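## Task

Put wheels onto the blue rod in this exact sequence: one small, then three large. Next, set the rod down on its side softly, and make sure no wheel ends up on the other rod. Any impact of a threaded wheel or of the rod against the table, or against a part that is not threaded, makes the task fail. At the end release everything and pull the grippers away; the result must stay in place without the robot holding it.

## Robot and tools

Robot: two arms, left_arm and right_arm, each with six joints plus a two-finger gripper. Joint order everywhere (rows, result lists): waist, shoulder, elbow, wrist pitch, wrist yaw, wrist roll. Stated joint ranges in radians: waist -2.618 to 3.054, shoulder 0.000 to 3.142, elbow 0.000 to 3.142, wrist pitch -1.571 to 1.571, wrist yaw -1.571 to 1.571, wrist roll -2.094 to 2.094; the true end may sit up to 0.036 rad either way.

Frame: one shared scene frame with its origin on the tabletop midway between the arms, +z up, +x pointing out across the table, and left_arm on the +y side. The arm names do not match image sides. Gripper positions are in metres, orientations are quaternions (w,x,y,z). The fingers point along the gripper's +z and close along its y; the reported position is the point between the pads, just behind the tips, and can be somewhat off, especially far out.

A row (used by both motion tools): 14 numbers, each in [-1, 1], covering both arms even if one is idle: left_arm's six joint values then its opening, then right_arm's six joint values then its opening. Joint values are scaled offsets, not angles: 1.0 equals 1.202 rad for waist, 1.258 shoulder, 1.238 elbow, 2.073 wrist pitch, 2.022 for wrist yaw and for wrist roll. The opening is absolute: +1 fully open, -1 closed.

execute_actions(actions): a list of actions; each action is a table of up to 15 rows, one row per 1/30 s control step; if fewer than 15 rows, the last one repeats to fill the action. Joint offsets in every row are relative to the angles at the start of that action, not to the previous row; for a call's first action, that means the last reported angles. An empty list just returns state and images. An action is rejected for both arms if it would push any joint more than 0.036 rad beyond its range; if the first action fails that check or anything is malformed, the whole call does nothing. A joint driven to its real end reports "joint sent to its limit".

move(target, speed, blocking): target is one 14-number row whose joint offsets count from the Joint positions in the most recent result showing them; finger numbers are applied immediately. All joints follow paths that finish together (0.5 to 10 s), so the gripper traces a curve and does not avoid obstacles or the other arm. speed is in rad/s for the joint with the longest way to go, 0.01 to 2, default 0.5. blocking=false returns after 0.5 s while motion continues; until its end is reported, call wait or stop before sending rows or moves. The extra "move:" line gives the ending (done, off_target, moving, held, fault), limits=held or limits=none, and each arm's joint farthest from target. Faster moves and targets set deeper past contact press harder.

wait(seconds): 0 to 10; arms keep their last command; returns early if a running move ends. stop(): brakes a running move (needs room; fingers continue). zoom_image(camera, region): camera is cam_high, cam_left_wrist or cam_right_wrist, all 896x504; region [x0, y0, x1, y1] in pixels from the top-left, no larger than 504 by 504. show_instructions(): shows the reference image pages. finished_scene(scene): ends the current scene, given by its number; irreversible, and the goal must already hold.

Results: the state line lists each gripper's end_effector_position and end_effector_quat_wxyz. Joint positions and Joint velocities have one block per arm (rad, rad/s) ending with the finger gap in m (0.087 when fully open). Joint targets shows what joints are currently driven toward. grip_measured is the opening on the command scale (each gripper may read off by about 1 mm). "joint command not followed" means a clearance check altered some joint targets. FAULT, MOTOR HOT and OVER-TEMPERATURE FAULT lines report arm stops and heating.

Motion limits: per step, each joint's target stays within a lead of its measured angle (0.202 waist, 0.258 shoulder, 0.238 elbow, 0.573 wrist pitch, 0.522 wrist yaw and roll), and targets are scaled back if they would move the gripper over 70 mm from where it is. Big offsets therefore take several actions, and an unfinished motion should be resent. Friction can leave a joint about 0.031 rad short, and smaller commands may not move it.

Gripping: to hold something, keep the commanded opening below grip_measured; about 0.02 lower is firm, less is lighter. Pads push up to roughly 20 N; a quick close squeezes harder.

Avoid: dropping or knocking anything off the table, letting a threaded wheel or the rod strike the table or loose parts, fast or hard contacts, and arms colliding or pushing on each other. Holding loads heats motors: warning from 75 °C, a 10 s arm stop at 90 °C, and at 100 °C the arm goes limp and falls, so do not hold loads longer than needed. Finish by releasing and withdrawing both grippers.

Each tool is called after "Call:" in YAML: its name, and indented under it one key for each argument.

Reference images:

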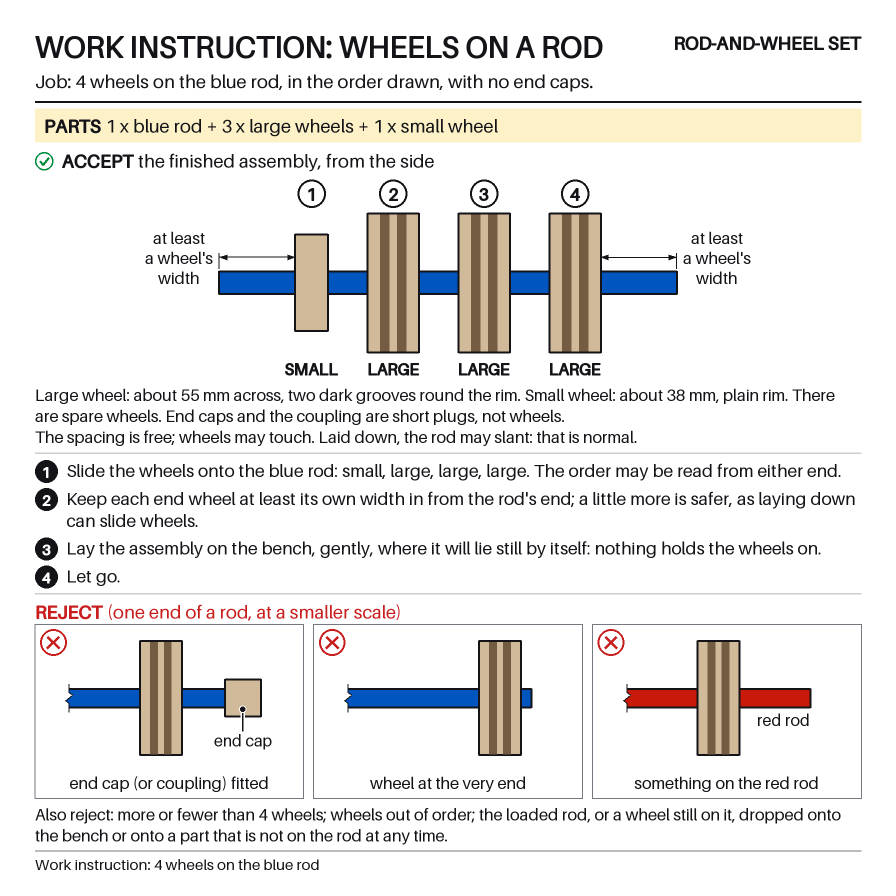

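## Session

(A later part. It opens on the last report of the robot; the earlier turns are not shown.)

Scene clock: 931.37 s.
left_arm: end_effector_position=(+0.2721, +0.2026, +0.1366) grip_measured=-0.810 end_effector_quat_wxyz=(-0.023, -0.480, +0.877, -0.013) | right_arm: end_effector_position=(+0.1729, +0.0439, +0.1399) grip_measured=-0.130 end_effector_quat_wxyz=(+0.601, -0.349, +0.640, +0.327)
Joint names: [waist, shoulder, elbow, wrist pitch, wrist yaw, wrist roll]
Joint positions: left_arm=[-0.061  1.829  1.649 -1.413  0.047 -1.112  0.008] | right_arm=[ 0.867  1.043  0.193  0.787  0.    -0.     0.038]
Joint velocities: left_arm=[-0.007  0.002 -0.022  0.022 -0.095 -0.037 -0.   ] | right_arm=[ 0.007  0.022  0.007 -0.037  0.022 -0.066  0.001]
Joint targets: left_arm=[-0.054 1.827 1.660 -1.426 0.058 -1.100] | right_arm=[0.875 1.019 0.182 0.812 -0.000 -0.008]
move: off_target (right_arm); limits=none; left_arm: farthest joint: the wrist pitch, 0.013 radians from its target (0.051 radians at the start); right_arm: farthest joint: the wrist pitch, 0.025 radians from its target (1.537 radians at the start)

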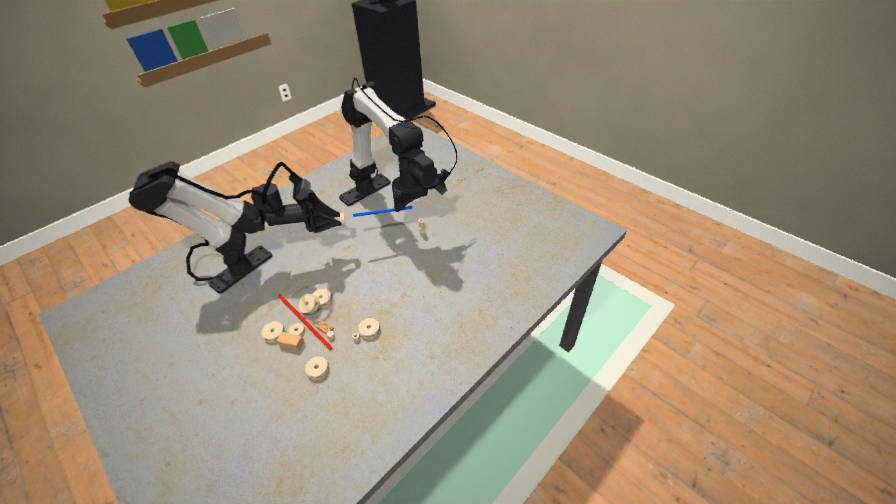

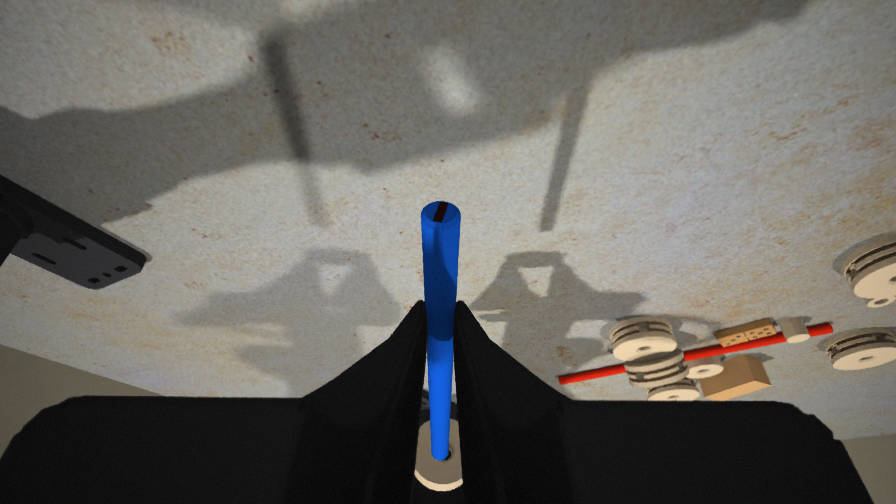

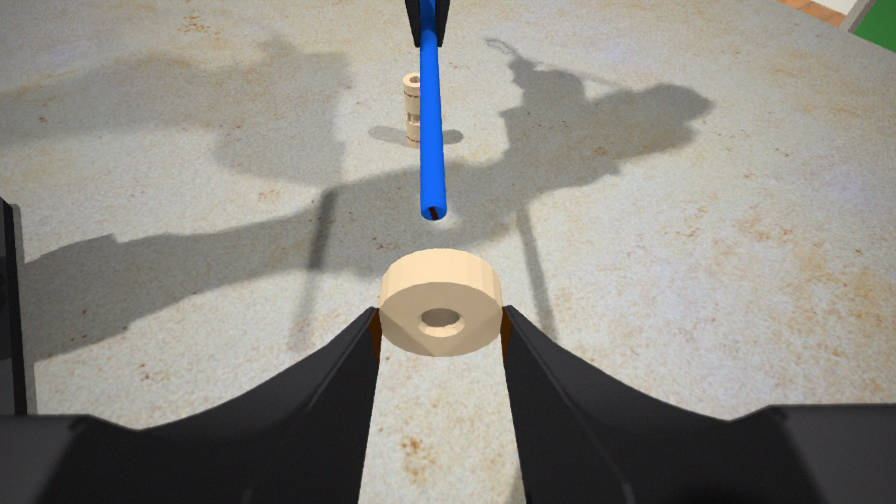

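Call:
zoom_image:
  camera: "cam_left_wrist"
  region: [380, 390, 500, 504]

Call:
zoom_image:
  camera: "cam_high"
  region: [290, 170, 450, 260]

Call:
zoom_image:
  camera: "cam_right_wrist"
  region: [340, 0, 540, 370]

Region (380, 390, 500, 504) of cam_left_wrist's 896x504 image, scaled by 4.200, with more detail than that image has; it fills the top 479 rows of this view, and the rest is white.

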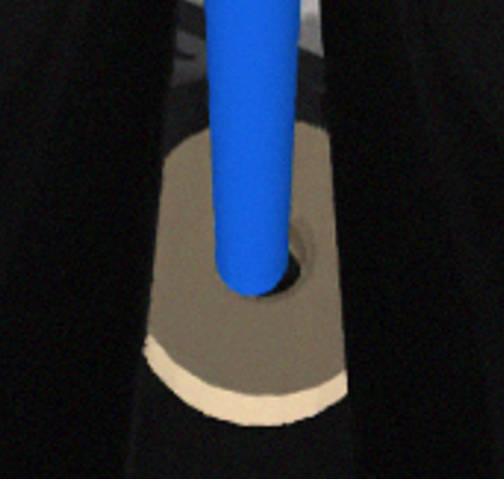

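Region (290, 170, 450, 260) of cam_high's 896x504 image, scaled by 3.150, with more detail than that image has; it fills the top 284 rows of this view, and the rest is white.

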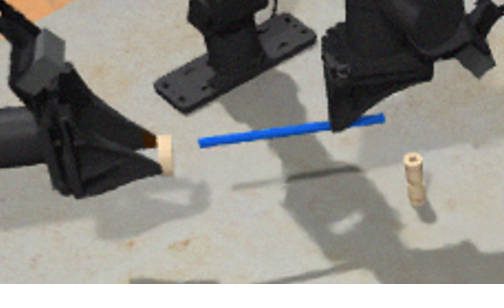

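Region (340, 0, 540, 370) of cam_right_wrist's 896x504 image, scaled by 1.362, with more detail than that image has; it fills the left 272 columns of this view, and the rest is white.

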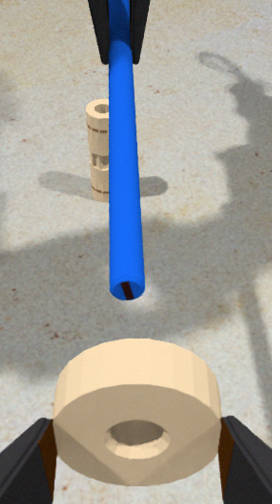

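Call:
move:
  target: [0.0058,-0.0016,0.009,-0.0063,0.0054,0.0122,-0.84,0.0177,0.0855,0.067,0.0249,0,-0.004,-0.16]
  speed: 0.3

Call:
zoom_image:
  camera: "cam_left_wrist"
  region: [380, 390, 500, 504]

Call:
zoom_image:
  camera: "cam_high"
  region: [310, 180, 430, 250]

Scene clock: 987.23 s.
left_arm: end_effector_position=(+0.2716, +0.2029, +0.1366) grip_measured=-0.810 end_effector_quat_wxyz=(-0.023, -0.474, +0.880, -0.013) | right_arm: end_effector_position=(+0.1783, +0.0608, +0.1448) grip_measured=-0.130 end_effector_quat_wxyz=(+0.599, -0.354, +0.638, +0.330)
Joint names: [waist, shoulder, elbow, wrist pitch, wrist yaw, wrist roll]
Joint positions: left_arm=[-0.061  1.829  1.649 -1.413  0.047 -1.098  0.008] | right_arm=[ 0.88   1.135  0.257  0.813  0.    -0.002  0.038]
Joint velocities: left_arm=[ 0.007  0.007  0.012 -0.066 -0.037 -0.007  0.001] | right_arm=[-0.022 -0.012  0.002  0.022 -0.066 -0.051  0.   ]
Joint targets: left_arm=[-0.054 1.827 1.660 -1.426 0.058 -1.087] | right_arm=[0.888 1.151 0.277 0.838 0.000 -0.009]
move: off_target (right_arm); limits=none; left_arm: farthest joint: the wrist pitch, 0.014 radians from its target (0.014 radians at the start); right_arm: farthest joint: the wrist pitch, 0.026 radians from its target (0.051 radians at the start)

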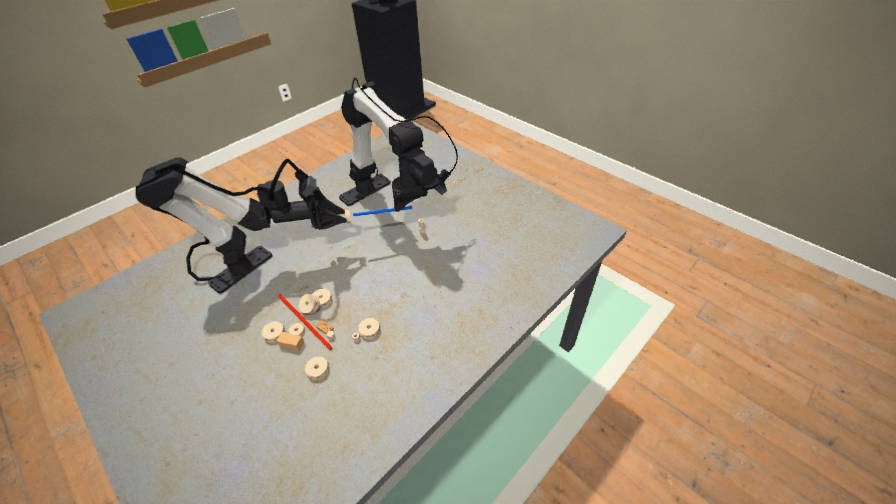

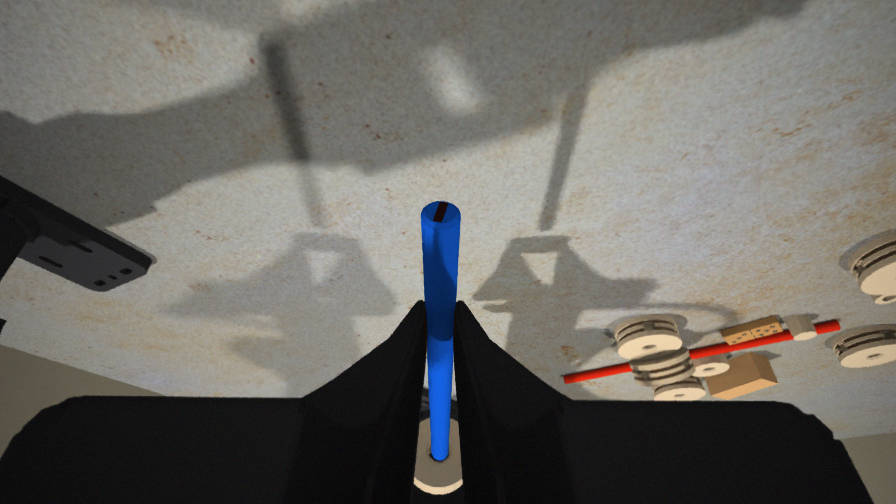

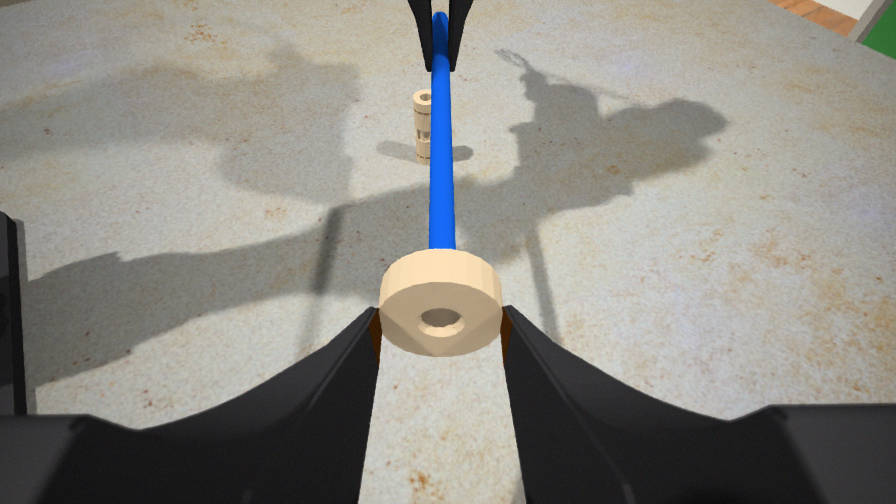

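Region (380, 390, 500, 504) of cam_left_wrist's 896x504 image, scaled by 4.200, with more detail than that image has; it fills the top 479 rows of this view, and the rest is white.

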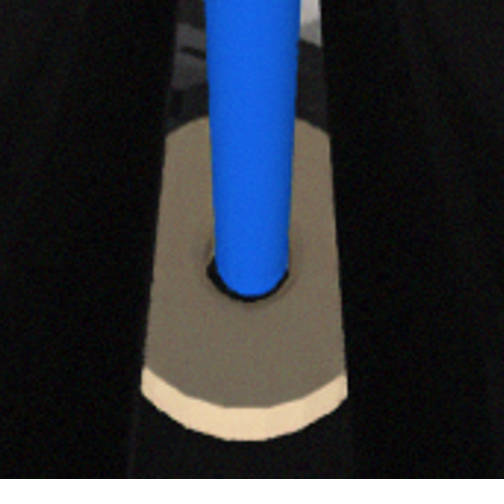

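Region (310, 180, 430, 250) of cam_high's 896x504 image, scaled by 4.200, with more detail than that image has; it fills the top 294 rows of this view, and the rest is white.

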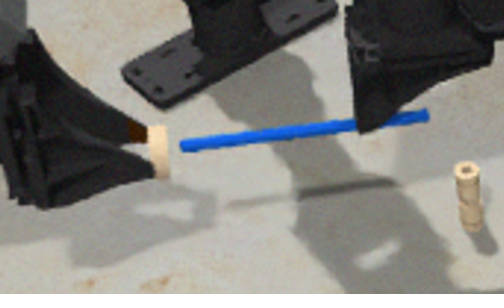

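Call:
move:
  target: [0.0058,-0.0016,0.009,-0.0063,0.0054,0.0054,-0.84,0.0067,0.0334,0.036,0.0125,0,-0.0035,-0.16]
  speed: 0.1

Call:
zoom_image:
  camera: "cam_left_wrist"
  region: [380, 390, 500, 504]

Call:
zoom_image:
  camera: "cam_high"
  region: [310, 180, 430, 250]

Scene clock: 1002.83 s.
left_arm: end_effector_position=(+0.2716, +0.2029, +0.1366) grip_measured=-0.810 end_effector_quat_wxyz=(-0.023, -0.474, +0.880, -0.013) | right_arm: end_effector_position=(+0.1815, +0.0658, +0.1471) grip_measured=-0.130 end_effector_quat_wxyz=(+0.598, -0.354, +0.638, +0.330)
Joint names: [waist, shoulder, elbow, wrist pitch, wrist yaw, wrist roll]
Joint positions: left_arm=[-0.061  1.829  1.649 -1.413  0.047 -1.098  0.008] | right_arm=[ 0.88   1.161  0.281  0.814  0.    -0.002  0.038]
Joint velocities: left_arm=[ 0.002 -0.002  0.002 -0.11   0.007 -0.066 -0.   ] | right_arm=[-0.002 -0.022 -0.007 -0.037 -0.007  0.007  0.001]
Joint targets: left_arm=[-0.054 1.827 1.660 -1.426 0.058 -1.087] | right_arm=[0.888 1.177 0.301 0.839 0.000 -0.009]
move: off_target (right_arm); limits=none; left_arm: farthest joint: the wrist pitch, 0.014 radians from its target (0.014 radians at the start); right_arm: farthest joint: the wrist pitch, 0.025 radians from its target (0.025 radians at the start)

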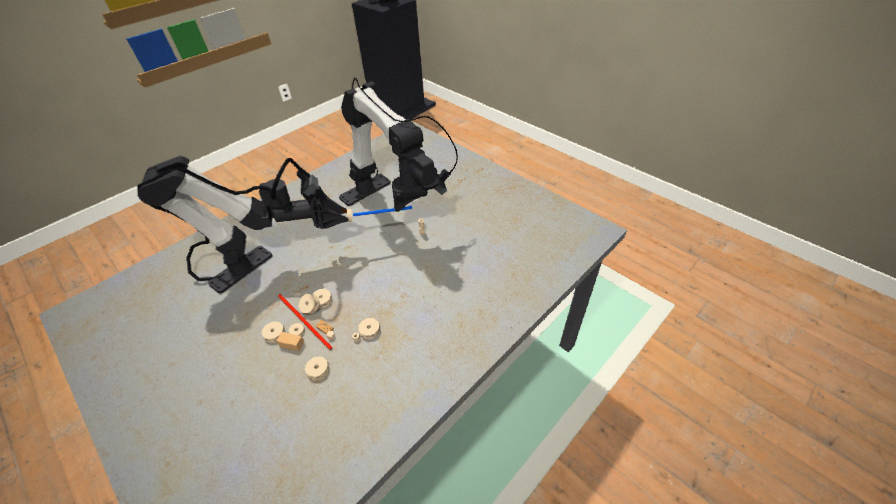

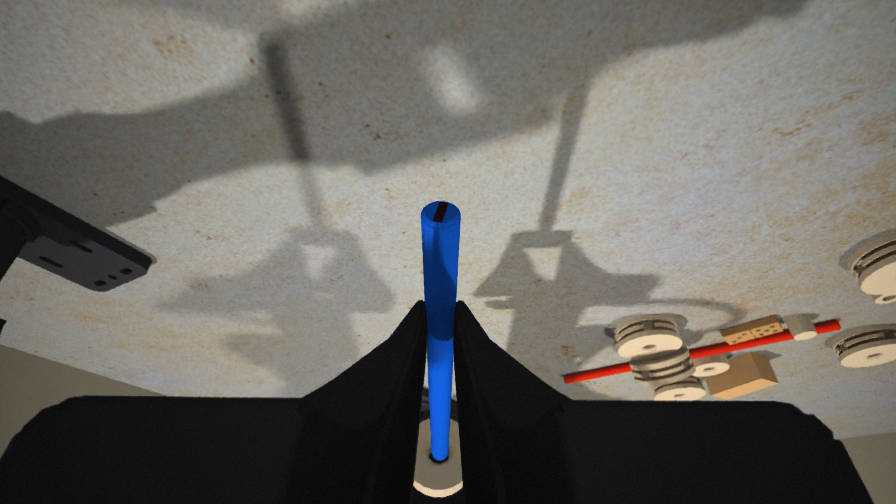

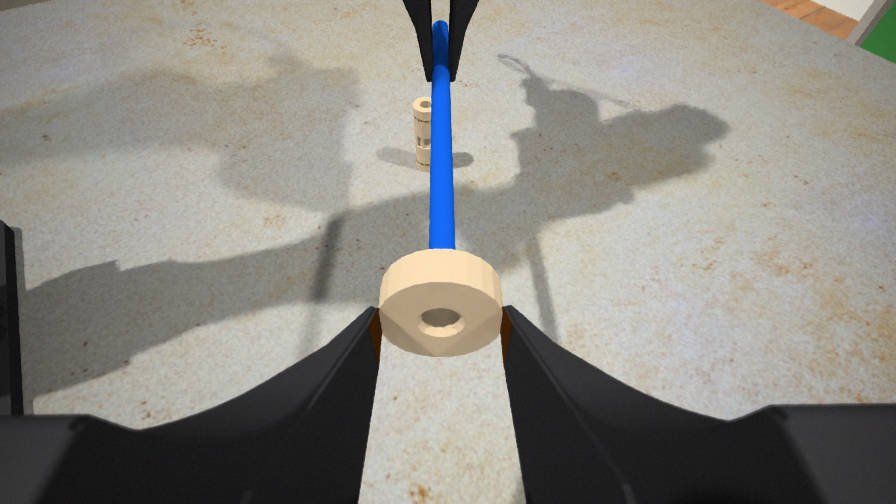

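Region (380, 390, 500, 504) of cam_left_wrist's 896x504 image, scaled by 4.200, with more detail than that image has; it fills the top 479 rows of this view, and the rest is white.

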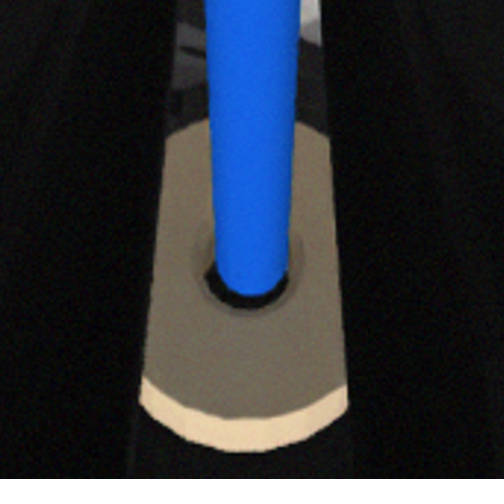

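Region (310, 180, 430, 250) of cam_high's 896x504 image, scaled by 4.200, with more detail than that image has; it fills the top 294 rows of this view, and the rest is white.

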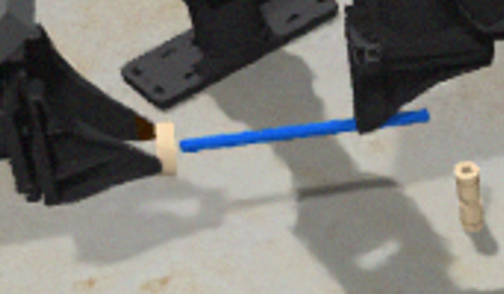

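Call:
move:
  target: [0.0058,-0.0016,0.009,-0.0063,0.0054,0.0054,-0.84,0.0067,0.1065,0.0635,0.0407,0,-0.0035,-0.16]
  speed: 0.1

Call:
zoom_image:
  camera: "cam_left_wrist"
  region: [380, 390, 500, 504]

Scene clock: 1020.07 s.
left_arm: end_effector_position=(+0.2765, +0.2126, +0.1348) grip_measured=-0.810 end_effector_quat_wxyz=(-0.007, -0.478, +0.878, -0.002) | right_arm: end_effector_position=(+0.1895, +0.0786, +0.1330) grip_measured=-0.130 end_effector_quat_wxyz=(+0.585, -0.361, +0.651, +0.323)
Joint names: [waist, shoulder, elbow, wrist pitch, wrist yaw, wrist roll]
Joint positions: left_arm=[-0.049  1.829  1.649 -1.399  0.011 -1.096  0.008] | right_arm=[ 0.88   1.279  0.326  0.845  0.    -0.002  0.038]
Joint velocities: left_arm=[-0.017 -0.012 -0.017 -0.051  0.007  0.022 -0.003] | right_arm=[-0.012 -0.017 -0.002  0.037  0.022 -0.051  0.002]
Joint targets: left_arm=[-0.054 1.827 1.660 -1.425 0.058 -1.087] | right_arm=[0.888 1.295 0.359 0.899 0.000 -0.009]
move: off_target (left_arm, right_arm); limits=none; left_arm: farthest joint: the wrist yaw, 0.047 radians from its target (0.011 radians at the start); right_arm: farthest joint: the wrist pitch, 0.054 radians from its target (0.084 radians at the start)

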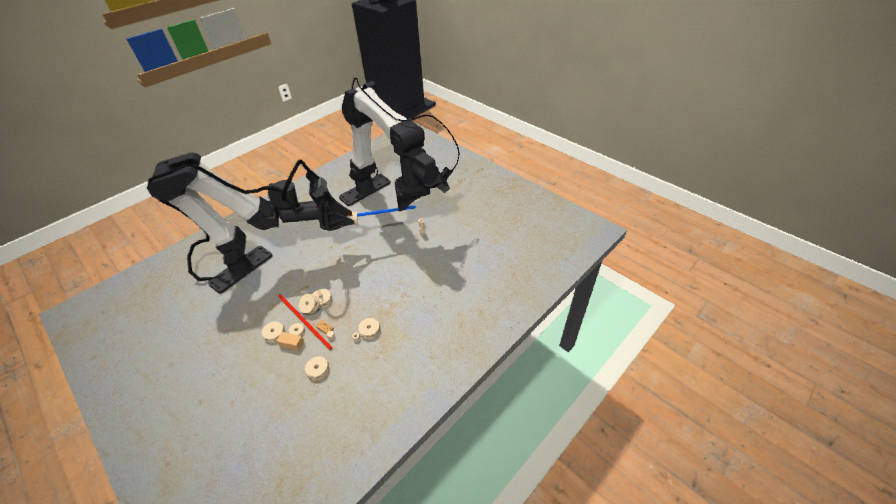

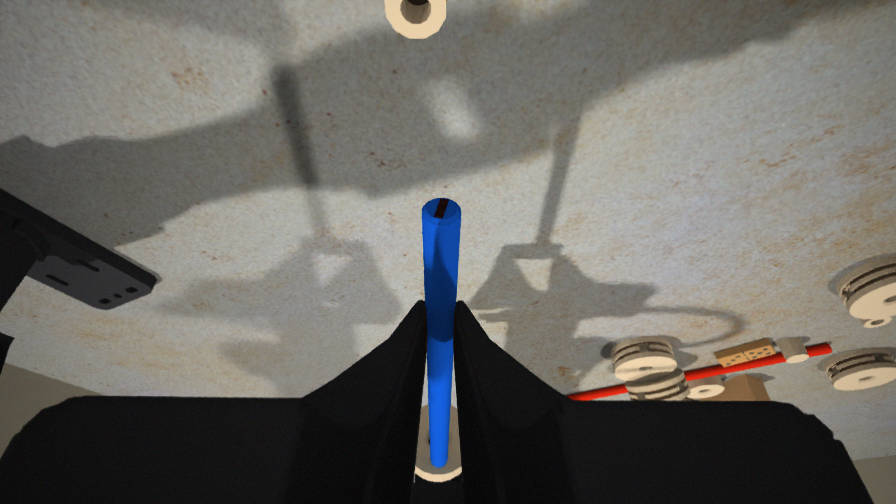

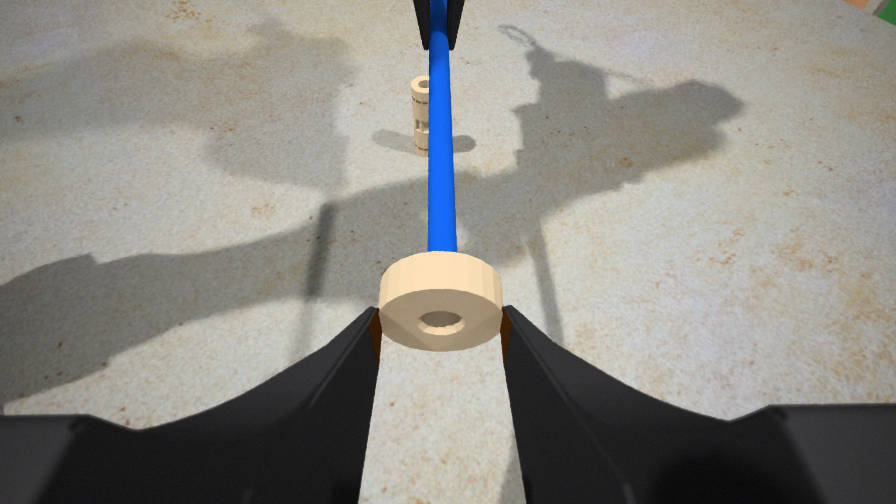

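Region (380, 390, 500, 504) of cam_left_wrist's 896x504 image, scaled by 4.200, with more detail than that image has; it fills the top 479 rows of this view, and the rest is white.

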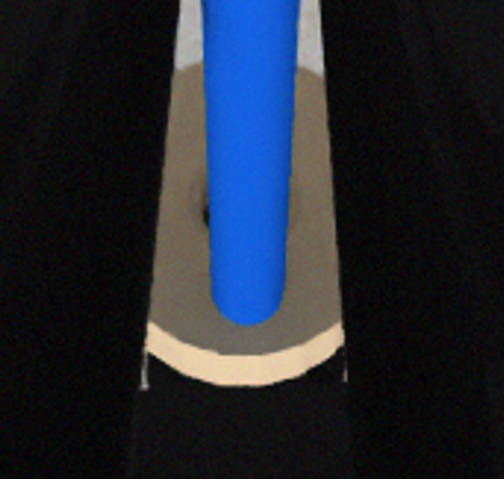

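Call:
execute_actions:
  actions:
    - [[-0.004,-0.0016,0.009,-0.0125,0.0232,0.0045,-0.84,0.0067,-0.02,0.01,0.015,0,-0.0035,-0.16],[-0.004,-0.0016,0.009,-0.0125,0.0232,0.0045,-0.84,0.0067,-0.03,0.0,0.01,0,-0.0035,-0.16],[-0.004,-0.0016,0.009,-0.0125,0.0232,0.0045,-0.84,0.0067,-0.04,-0.01,0.005,0,-0.0035,-0.16],[-0.006,-0.0016,0.009,-0.0125,0.0232,0.0045,-0.84,0.0067,-0.05,-0.015,0.0,0,-0.0035,-0.16],[-0.007,-0.0016,0.009,-0.0125,0.0232,0.0045,-0.84,0.0067,-0.06,-0.02,-0.004,0,-0.0035,-0.16],[-0.008,-0.0016,0.009,-0.0125,0.0232,0.0045,-0.84,0.0067,-0.07,-0.025,-0.008,0,-0.0035,-0.16],[-0.009,-0.0016,0.009,-0.0125,0.0232,0.0045,-0.84,0.0067,-0.08,-0.03,-0.011,0,-0.0035,-0.16],[-0.010,-0.0016,0.009,-0.0125,0.0232,0.0045,-0.84,0.0067,-0.09,-0.036,-0.014,0,-0.0035,-0.16],[-0.011,-0.0016,0.009,-0.0125,0.0232,0.0045,-0.84,0.0067,-0.10,-0.042,-0.016,0,-0.0035,-0.16],[-0.012,-0.0016,0.009,-0.0125,0.0232,0.0045,-0.84,0.0067,-0.11,-0.048,-0.018,0,-0.0035,-0.16],[-0.013,-0.0016,0.009,-0.0125,0.0232,0.0045,-0.84,0.0067,-0.12,-0.054,-0.020,0,-0.0035,-0.16],[-0.0158,-0.0016,0.009,-0.0125,0.0232,0.0045,-0.84,0.0067,-0.13,-0.06,-0.022,0,-0.0035,-0.16]]

Call:
wait:
  seconds: 0.3

Call:
zoom_image:
  camera: "cam_left_wrist"
  region: [380, 390, 500, 504]

Call:
zoom_image:
  camera: "cam_high"
  region: [310, 180, 430, 250]

Scene clock: 1040.27 s.
left_arm: end_effector_position=(+0.2723, +0.2041, +0.1365) grip_measured=-0.810 end_effector_quat_wxyz=(-0.021, -0.474, +0.880, -0.013) | right_arm: end_effector_position=(+0.1793, +0.0622, +0.1488) grip_measured=-0.130 end_effector_quat_wxyz=(+0.602, -0.352, +0.635, +0.332)
Joint names: [waist, shoulder, elbow, wrist pitch, wrist yaw, wrist roll]
Joint positions: left_arm=[-0.058  1.829  1.649 -1.411  0.045 -1.096  0.008] | right_arm=[ 0.88   1.135  0.264  0.816  0.    -0.002  0.038]
Joint velocities: left_arm=[-0.042  0.012 -0.017 -0.037  0.007 -0.007 -0.001] | right_arm=[ 0.002 -0.042 -0.061 -0.022 -0.007 -0.007  0.   ]
Joint targets: left_arm=[-0.068 1.827 1.660 -1.425 0.058 -1.087] | right_arm=[0.888 1.115 0.251 0.799 0.000 -0.009]

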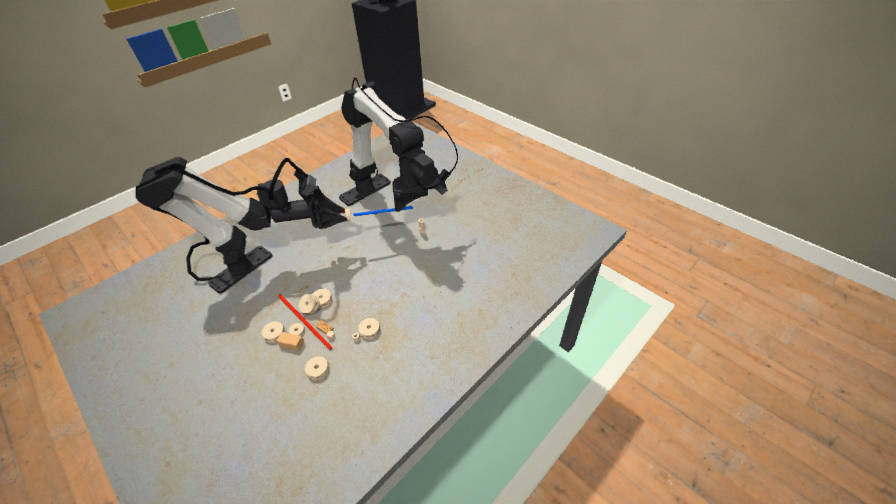

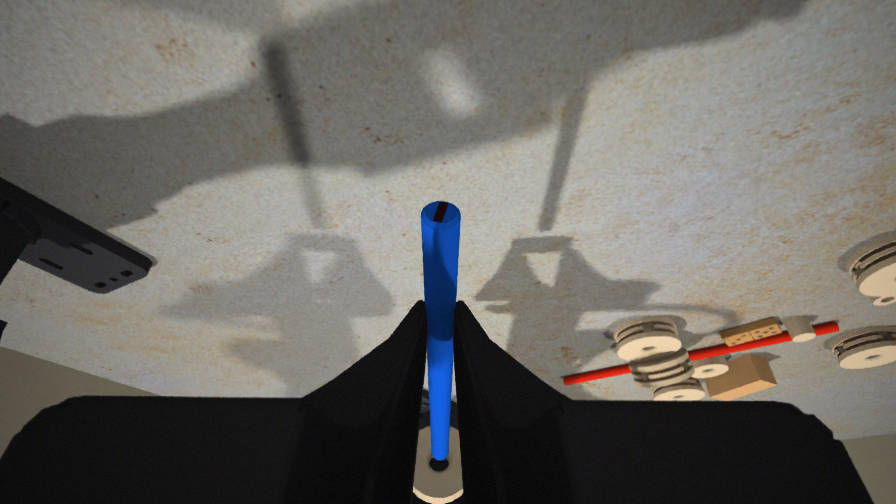

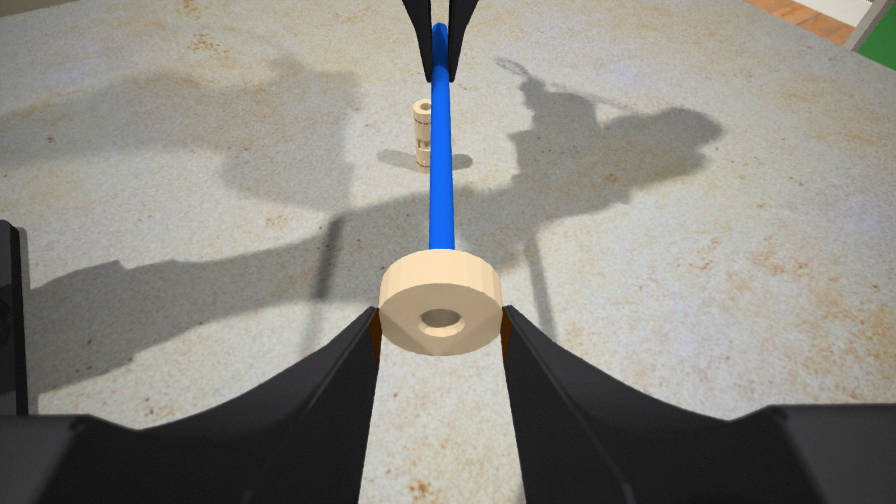

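Scene clock: 1040.57 s.
left_arm: end_effector_position=(+0.2720, +0.2035, +0.1366) grip_measured=-0.810 end_effector_quat_wxyz=(-0.022, -0.474, +0.880, -0.013) | right_arm: end_effector_position=(+0.1788, +0.0615, +0.1462) grip_measured=-0.130 end_effector_quat_wxyz=(+0.599, -0.354, +0.638, +0.330)
Joint names: [waist, shoulder, elbow, wrist pitch, wrist yaw, wrist roll]
Joint positions: left_arm=[-0.059  1.829  1.649 -1.411  0.047 -1.096  0.008] | right_arm=[ 0.88   1.134  0.263  0.806  0.    -0.002  0.038]
Joint velocities: left_arm=[-0.012 -0.022 -0.002  0.007  0.051  0.051 -0.   ] | right_arm=[-0.002  0.002  0.002 -0.022 -0.007 -0.007 -0.   ]
Joint targets: left_arm=[-0.068 1.827 1.660 -1.425 0.058 -1.087] | right_arm=[0.888 1.115 0.252 0.799 0.000 -0.009]
wait: 0.30 s; no rest

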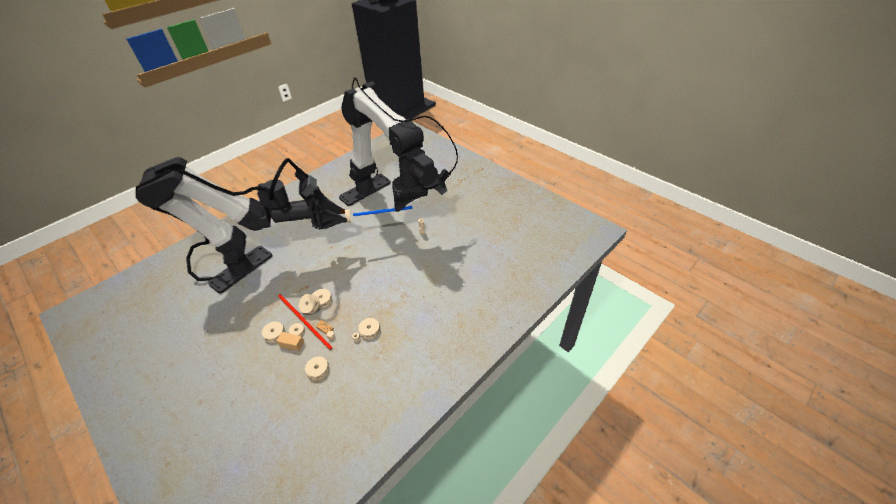

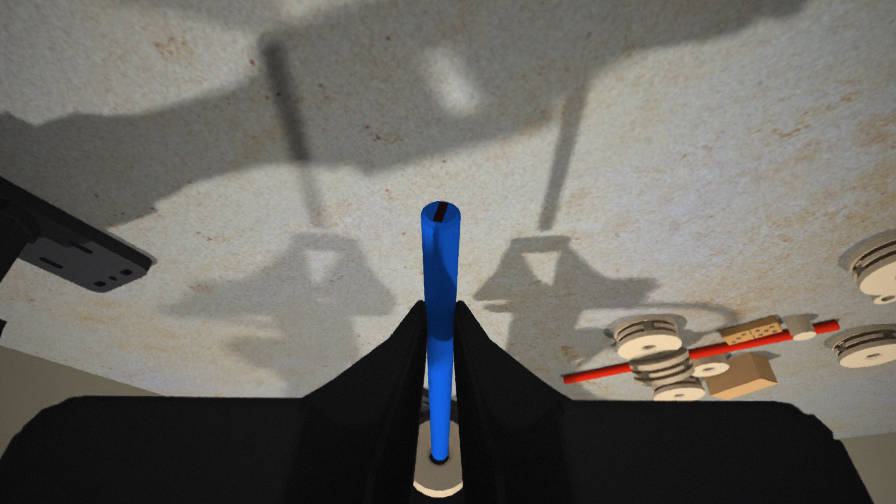

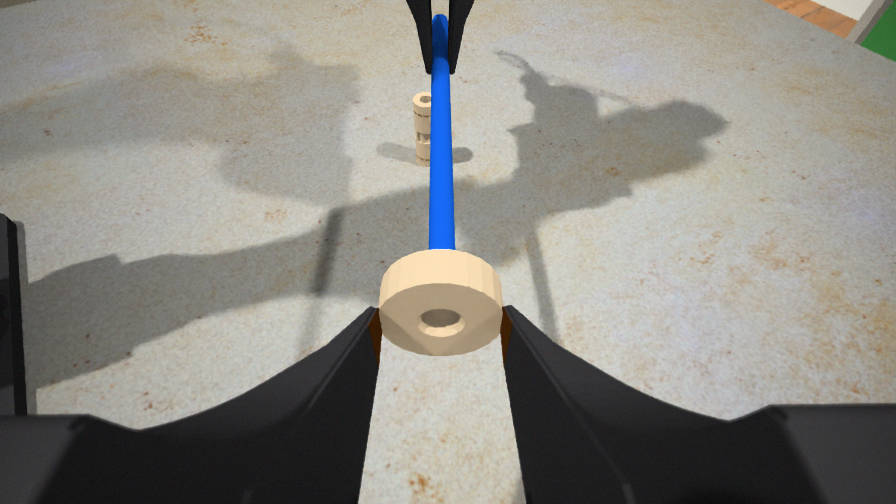

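Region (380, 390, 500, 504) of cam_left_wrist's 896x504 image, scaled by 4.200, with more detail than that image has; it fills the top 479 rows of this view, and the rest is white.

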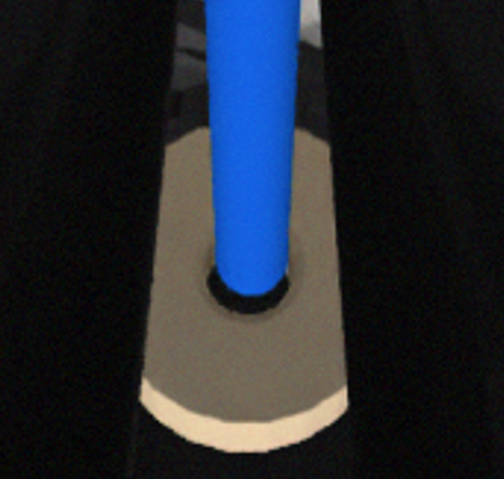

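Region (310, 180, 430, 250) of cam_high's 896x504 image, scaled by 4.200, with more detail than that image has; it fills the top 294 rows of this view, and the rest is white.

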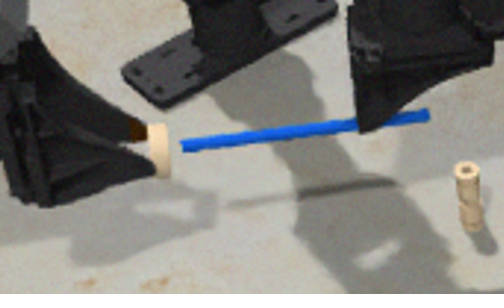

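Call:
execute_actions:
  actions:
    - [[-0.005,-0.0016,0.009,-0.0068,0.0054,0.0045,-0.84,0.0067,0.0,0.012,0.008,0,-0.0035,-0.16],[-0.005,-0.0016,0.009,-0.0068,0.0054,0.0045,-0.84,0.0067,0.008,0.016,0.011,0,-0.0035,-0.16],[-0.005,-0.0016,0.009,-0.0068,0.0054,0.0045,-0.84,0.0067,0.013,0.018,0.0125,0,-0.0035,-0.16],[-0.005,-0.0016,0.009,-0.0068,0.0054,0.0045,-0.84,0.0067,0.016,0.02,0.013,0,-0.0035,-0.16],[-0.005,-0.0016,0.009,-0.0068,0.0054,0.0045,-0.84,0.0067,0.019,0.022,0.0136,0,-0.0035,-0.16],[-0.005,-0.0016,0.009,-0.0068,0.0054,0.0045,-0.84,0.0067,0.022,0.024,0.0142,0,-0.0035,-0.16],[-0.005,-0.0016,0.009,-0.0068,0.0054,0.0045,-0.84,0.0067,0.025,0.026,0.0148,0,-0.0035,-0.16],[-0.005,-0.0016,0.009,-0.0068,0.0054,0.0045,-0.84,0.0067,0.028,0.028,0.0153,0,-0.0035,-0.16],[-0.005,-0.0016,0.009,-0.0068,0.0054,0.0045,-0.84,0.0067,0.031,0.0295,0.0159,0,-0.0035,-0.16],[-0.005,-0.0016,0.009,-0.0068,0.0054,0.0045,-0.84,0.0067,0.0331,0.0305,0.0159,0,-0.0035,-0.16]]

Call:
wait:
  seconds: 0.4

Call:
zoom_image:
  camera: "cam_left_wrist"
  region: [380, 390, 500, 504]

Scene clock: 1112.37 s.
left_arm: end_effector_position=(+0.2718, +0.2034, +0.1367) grip_measured=-0.810 end_effector_quat_wxyz=(-0.023, -0.474, +0.880, -0.013) | right_arm: end_effector_position=(+0.1814, +0.0656, +0.1466) grip_measured=-0.130 end_effector_quat_wxyz=(+0.598, -0.354, +0.639, +0.330)
Joint names: [waist, shoulder, elbow, wrist pitch, wrist yaw, wrist roll]
Joint positions: left_arm=[-0.059  1.829  1.649 -1.412  0.048 -1.096  0.008] | right_arm=[ 0.88   1.16   0.28   0.812  0.    -0.002  0.038]
Joint velocities: left_arm=[-0.007  0.007 -0.012 -0.022 -0.051 -0.051  0.001] | right_arm=[ 0.007 -0.007  0.007 -0.022 -0.007  0.007  0.   ]
Joint targets: left_arm=[-0.065 1.827 1.660 -1.426 0.058 -1.087] | right_arm=[0.888 1.176 0.301 0.838 0.000 -0.009]

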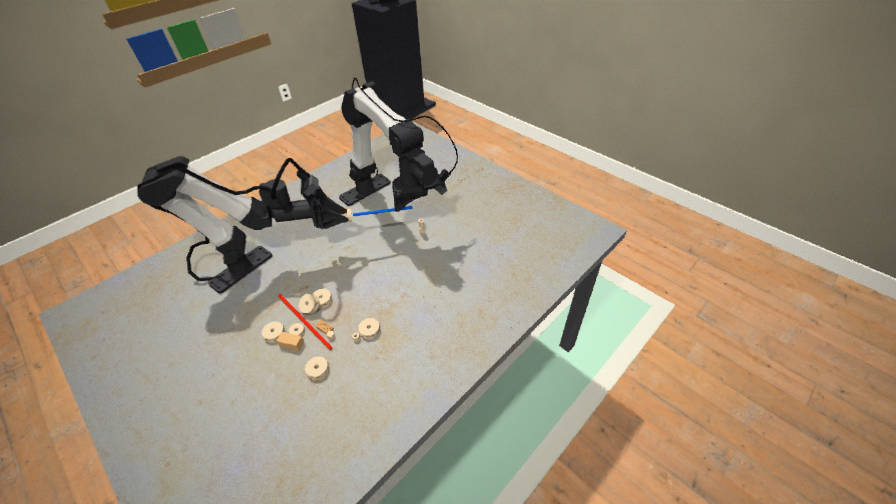

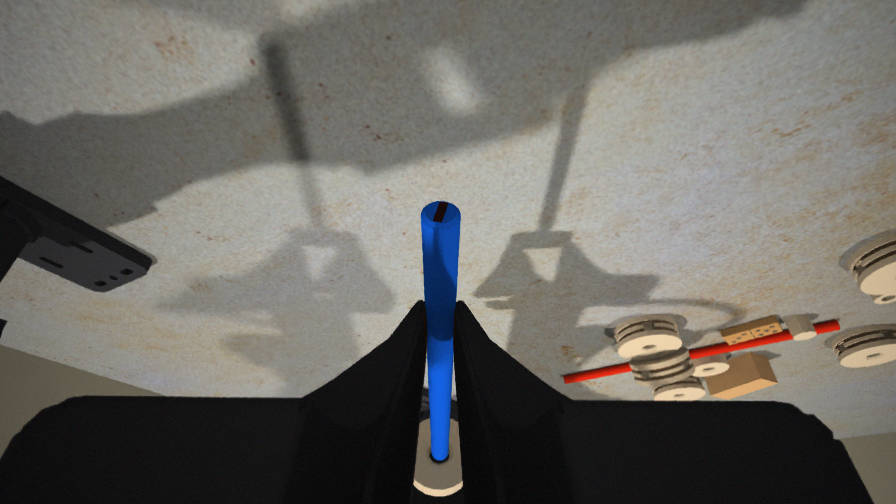

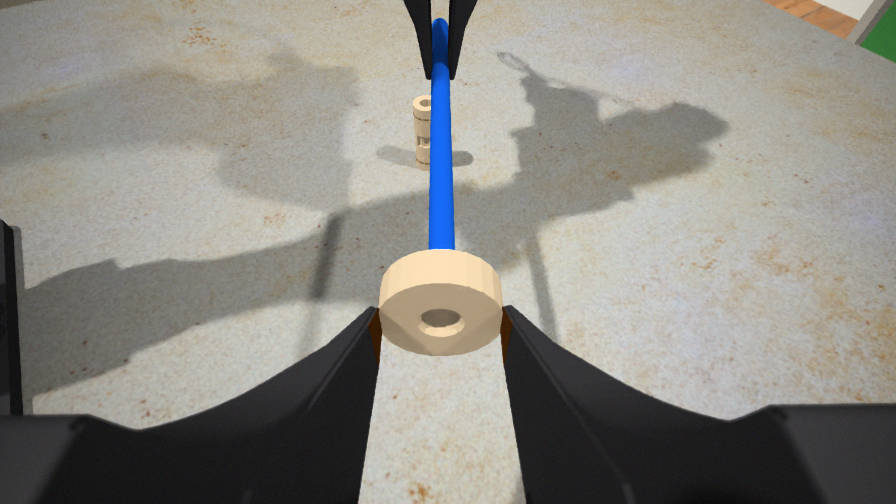

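Scene clock: 1112.77 s.
left_arm: end_effector_position=(+0.2718, +0.2034, +0.1367) grip_measured=-0.810 end_effector_quat_wxyz=(-0.023, -0.474, +0.880, -0.013) | right_arm: end_effector_position=(+0.1814, +0.0657, +0.1470) grip_measured=-0.130 end_effector_quat_wxyz=(+0.598, -0.354, +0.638, +0.330)
Joint names: [waist, shoulder, elbow, wrist pitch, wrist yaw, wrist roll]
Joint positions: left_arm=[-0.059  1.829  1.649 -1.412  0.048 -1.096  0.008] | right_arm=[ 0.88   1.16   0.28   0.814  0.    -0.002  0.038]
Joint velocities: left_arm=[-0.002 -0.002  0.017 -0.007  0.051 -0.007 -0.   ] | right_arm=[ 0.012 -0.012 -0.007  0.022  0.007 -0.022 -0.   ]
Joint targets: left_arm=[-0.065 1.827 1.660 -1.426 0.058 -1.087] | right_arm=[0.888 1.176 0.301 0.839 0.000 -0.009]
wait: 0.40 s; at rest by 0.17 s

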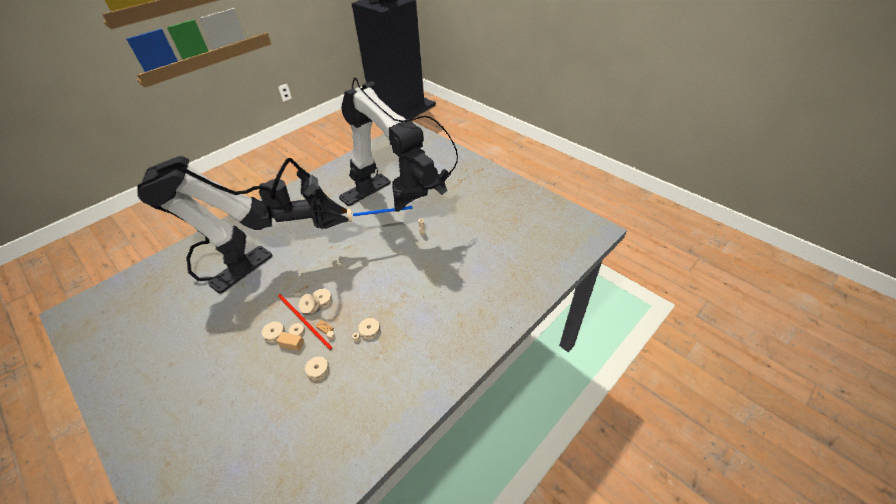

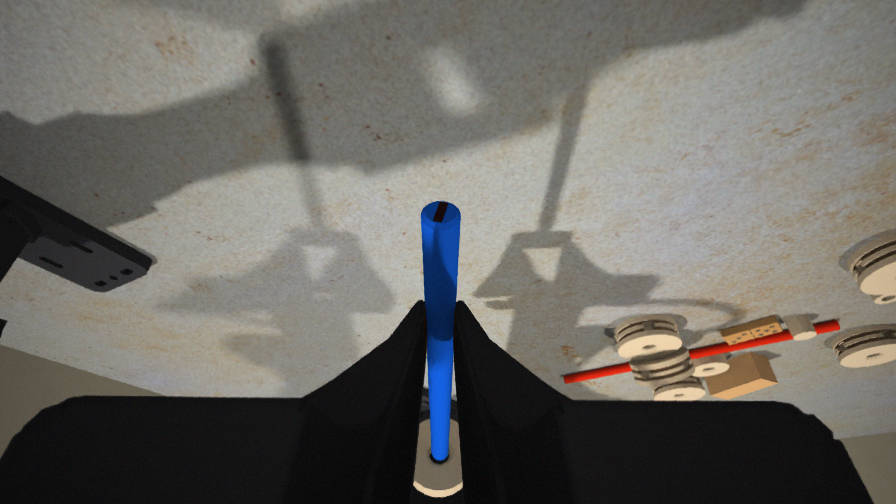

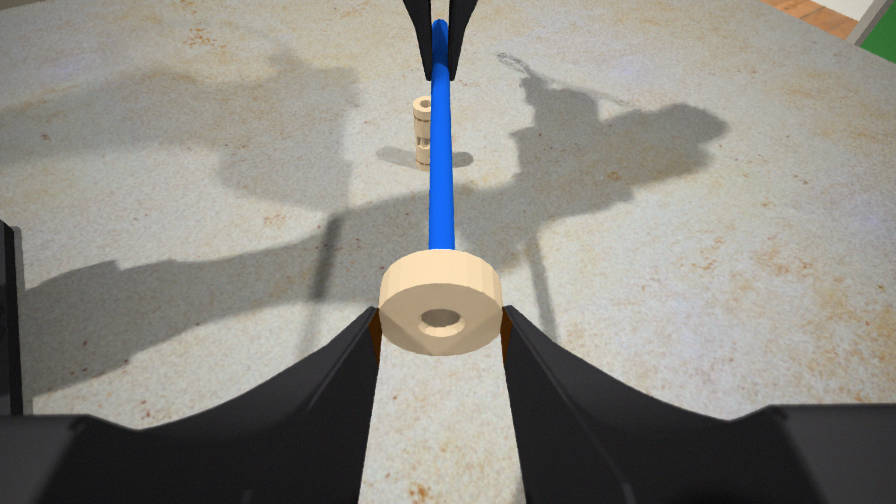

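Region (380, 390, 500, 504) of cam_left_wrist's 896x504 image, scaled by 4.200, with more detail than that image has; it fills the top 479 rows of this view, and the rest is white.

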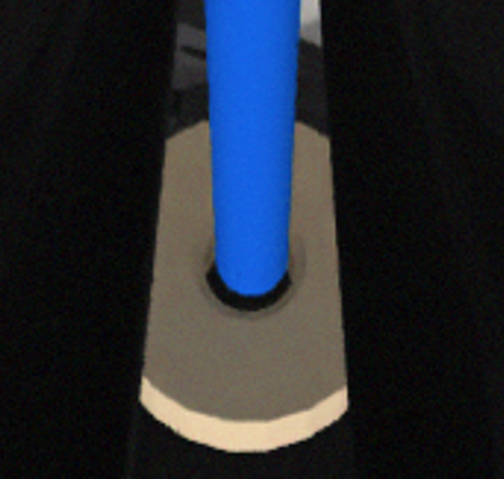

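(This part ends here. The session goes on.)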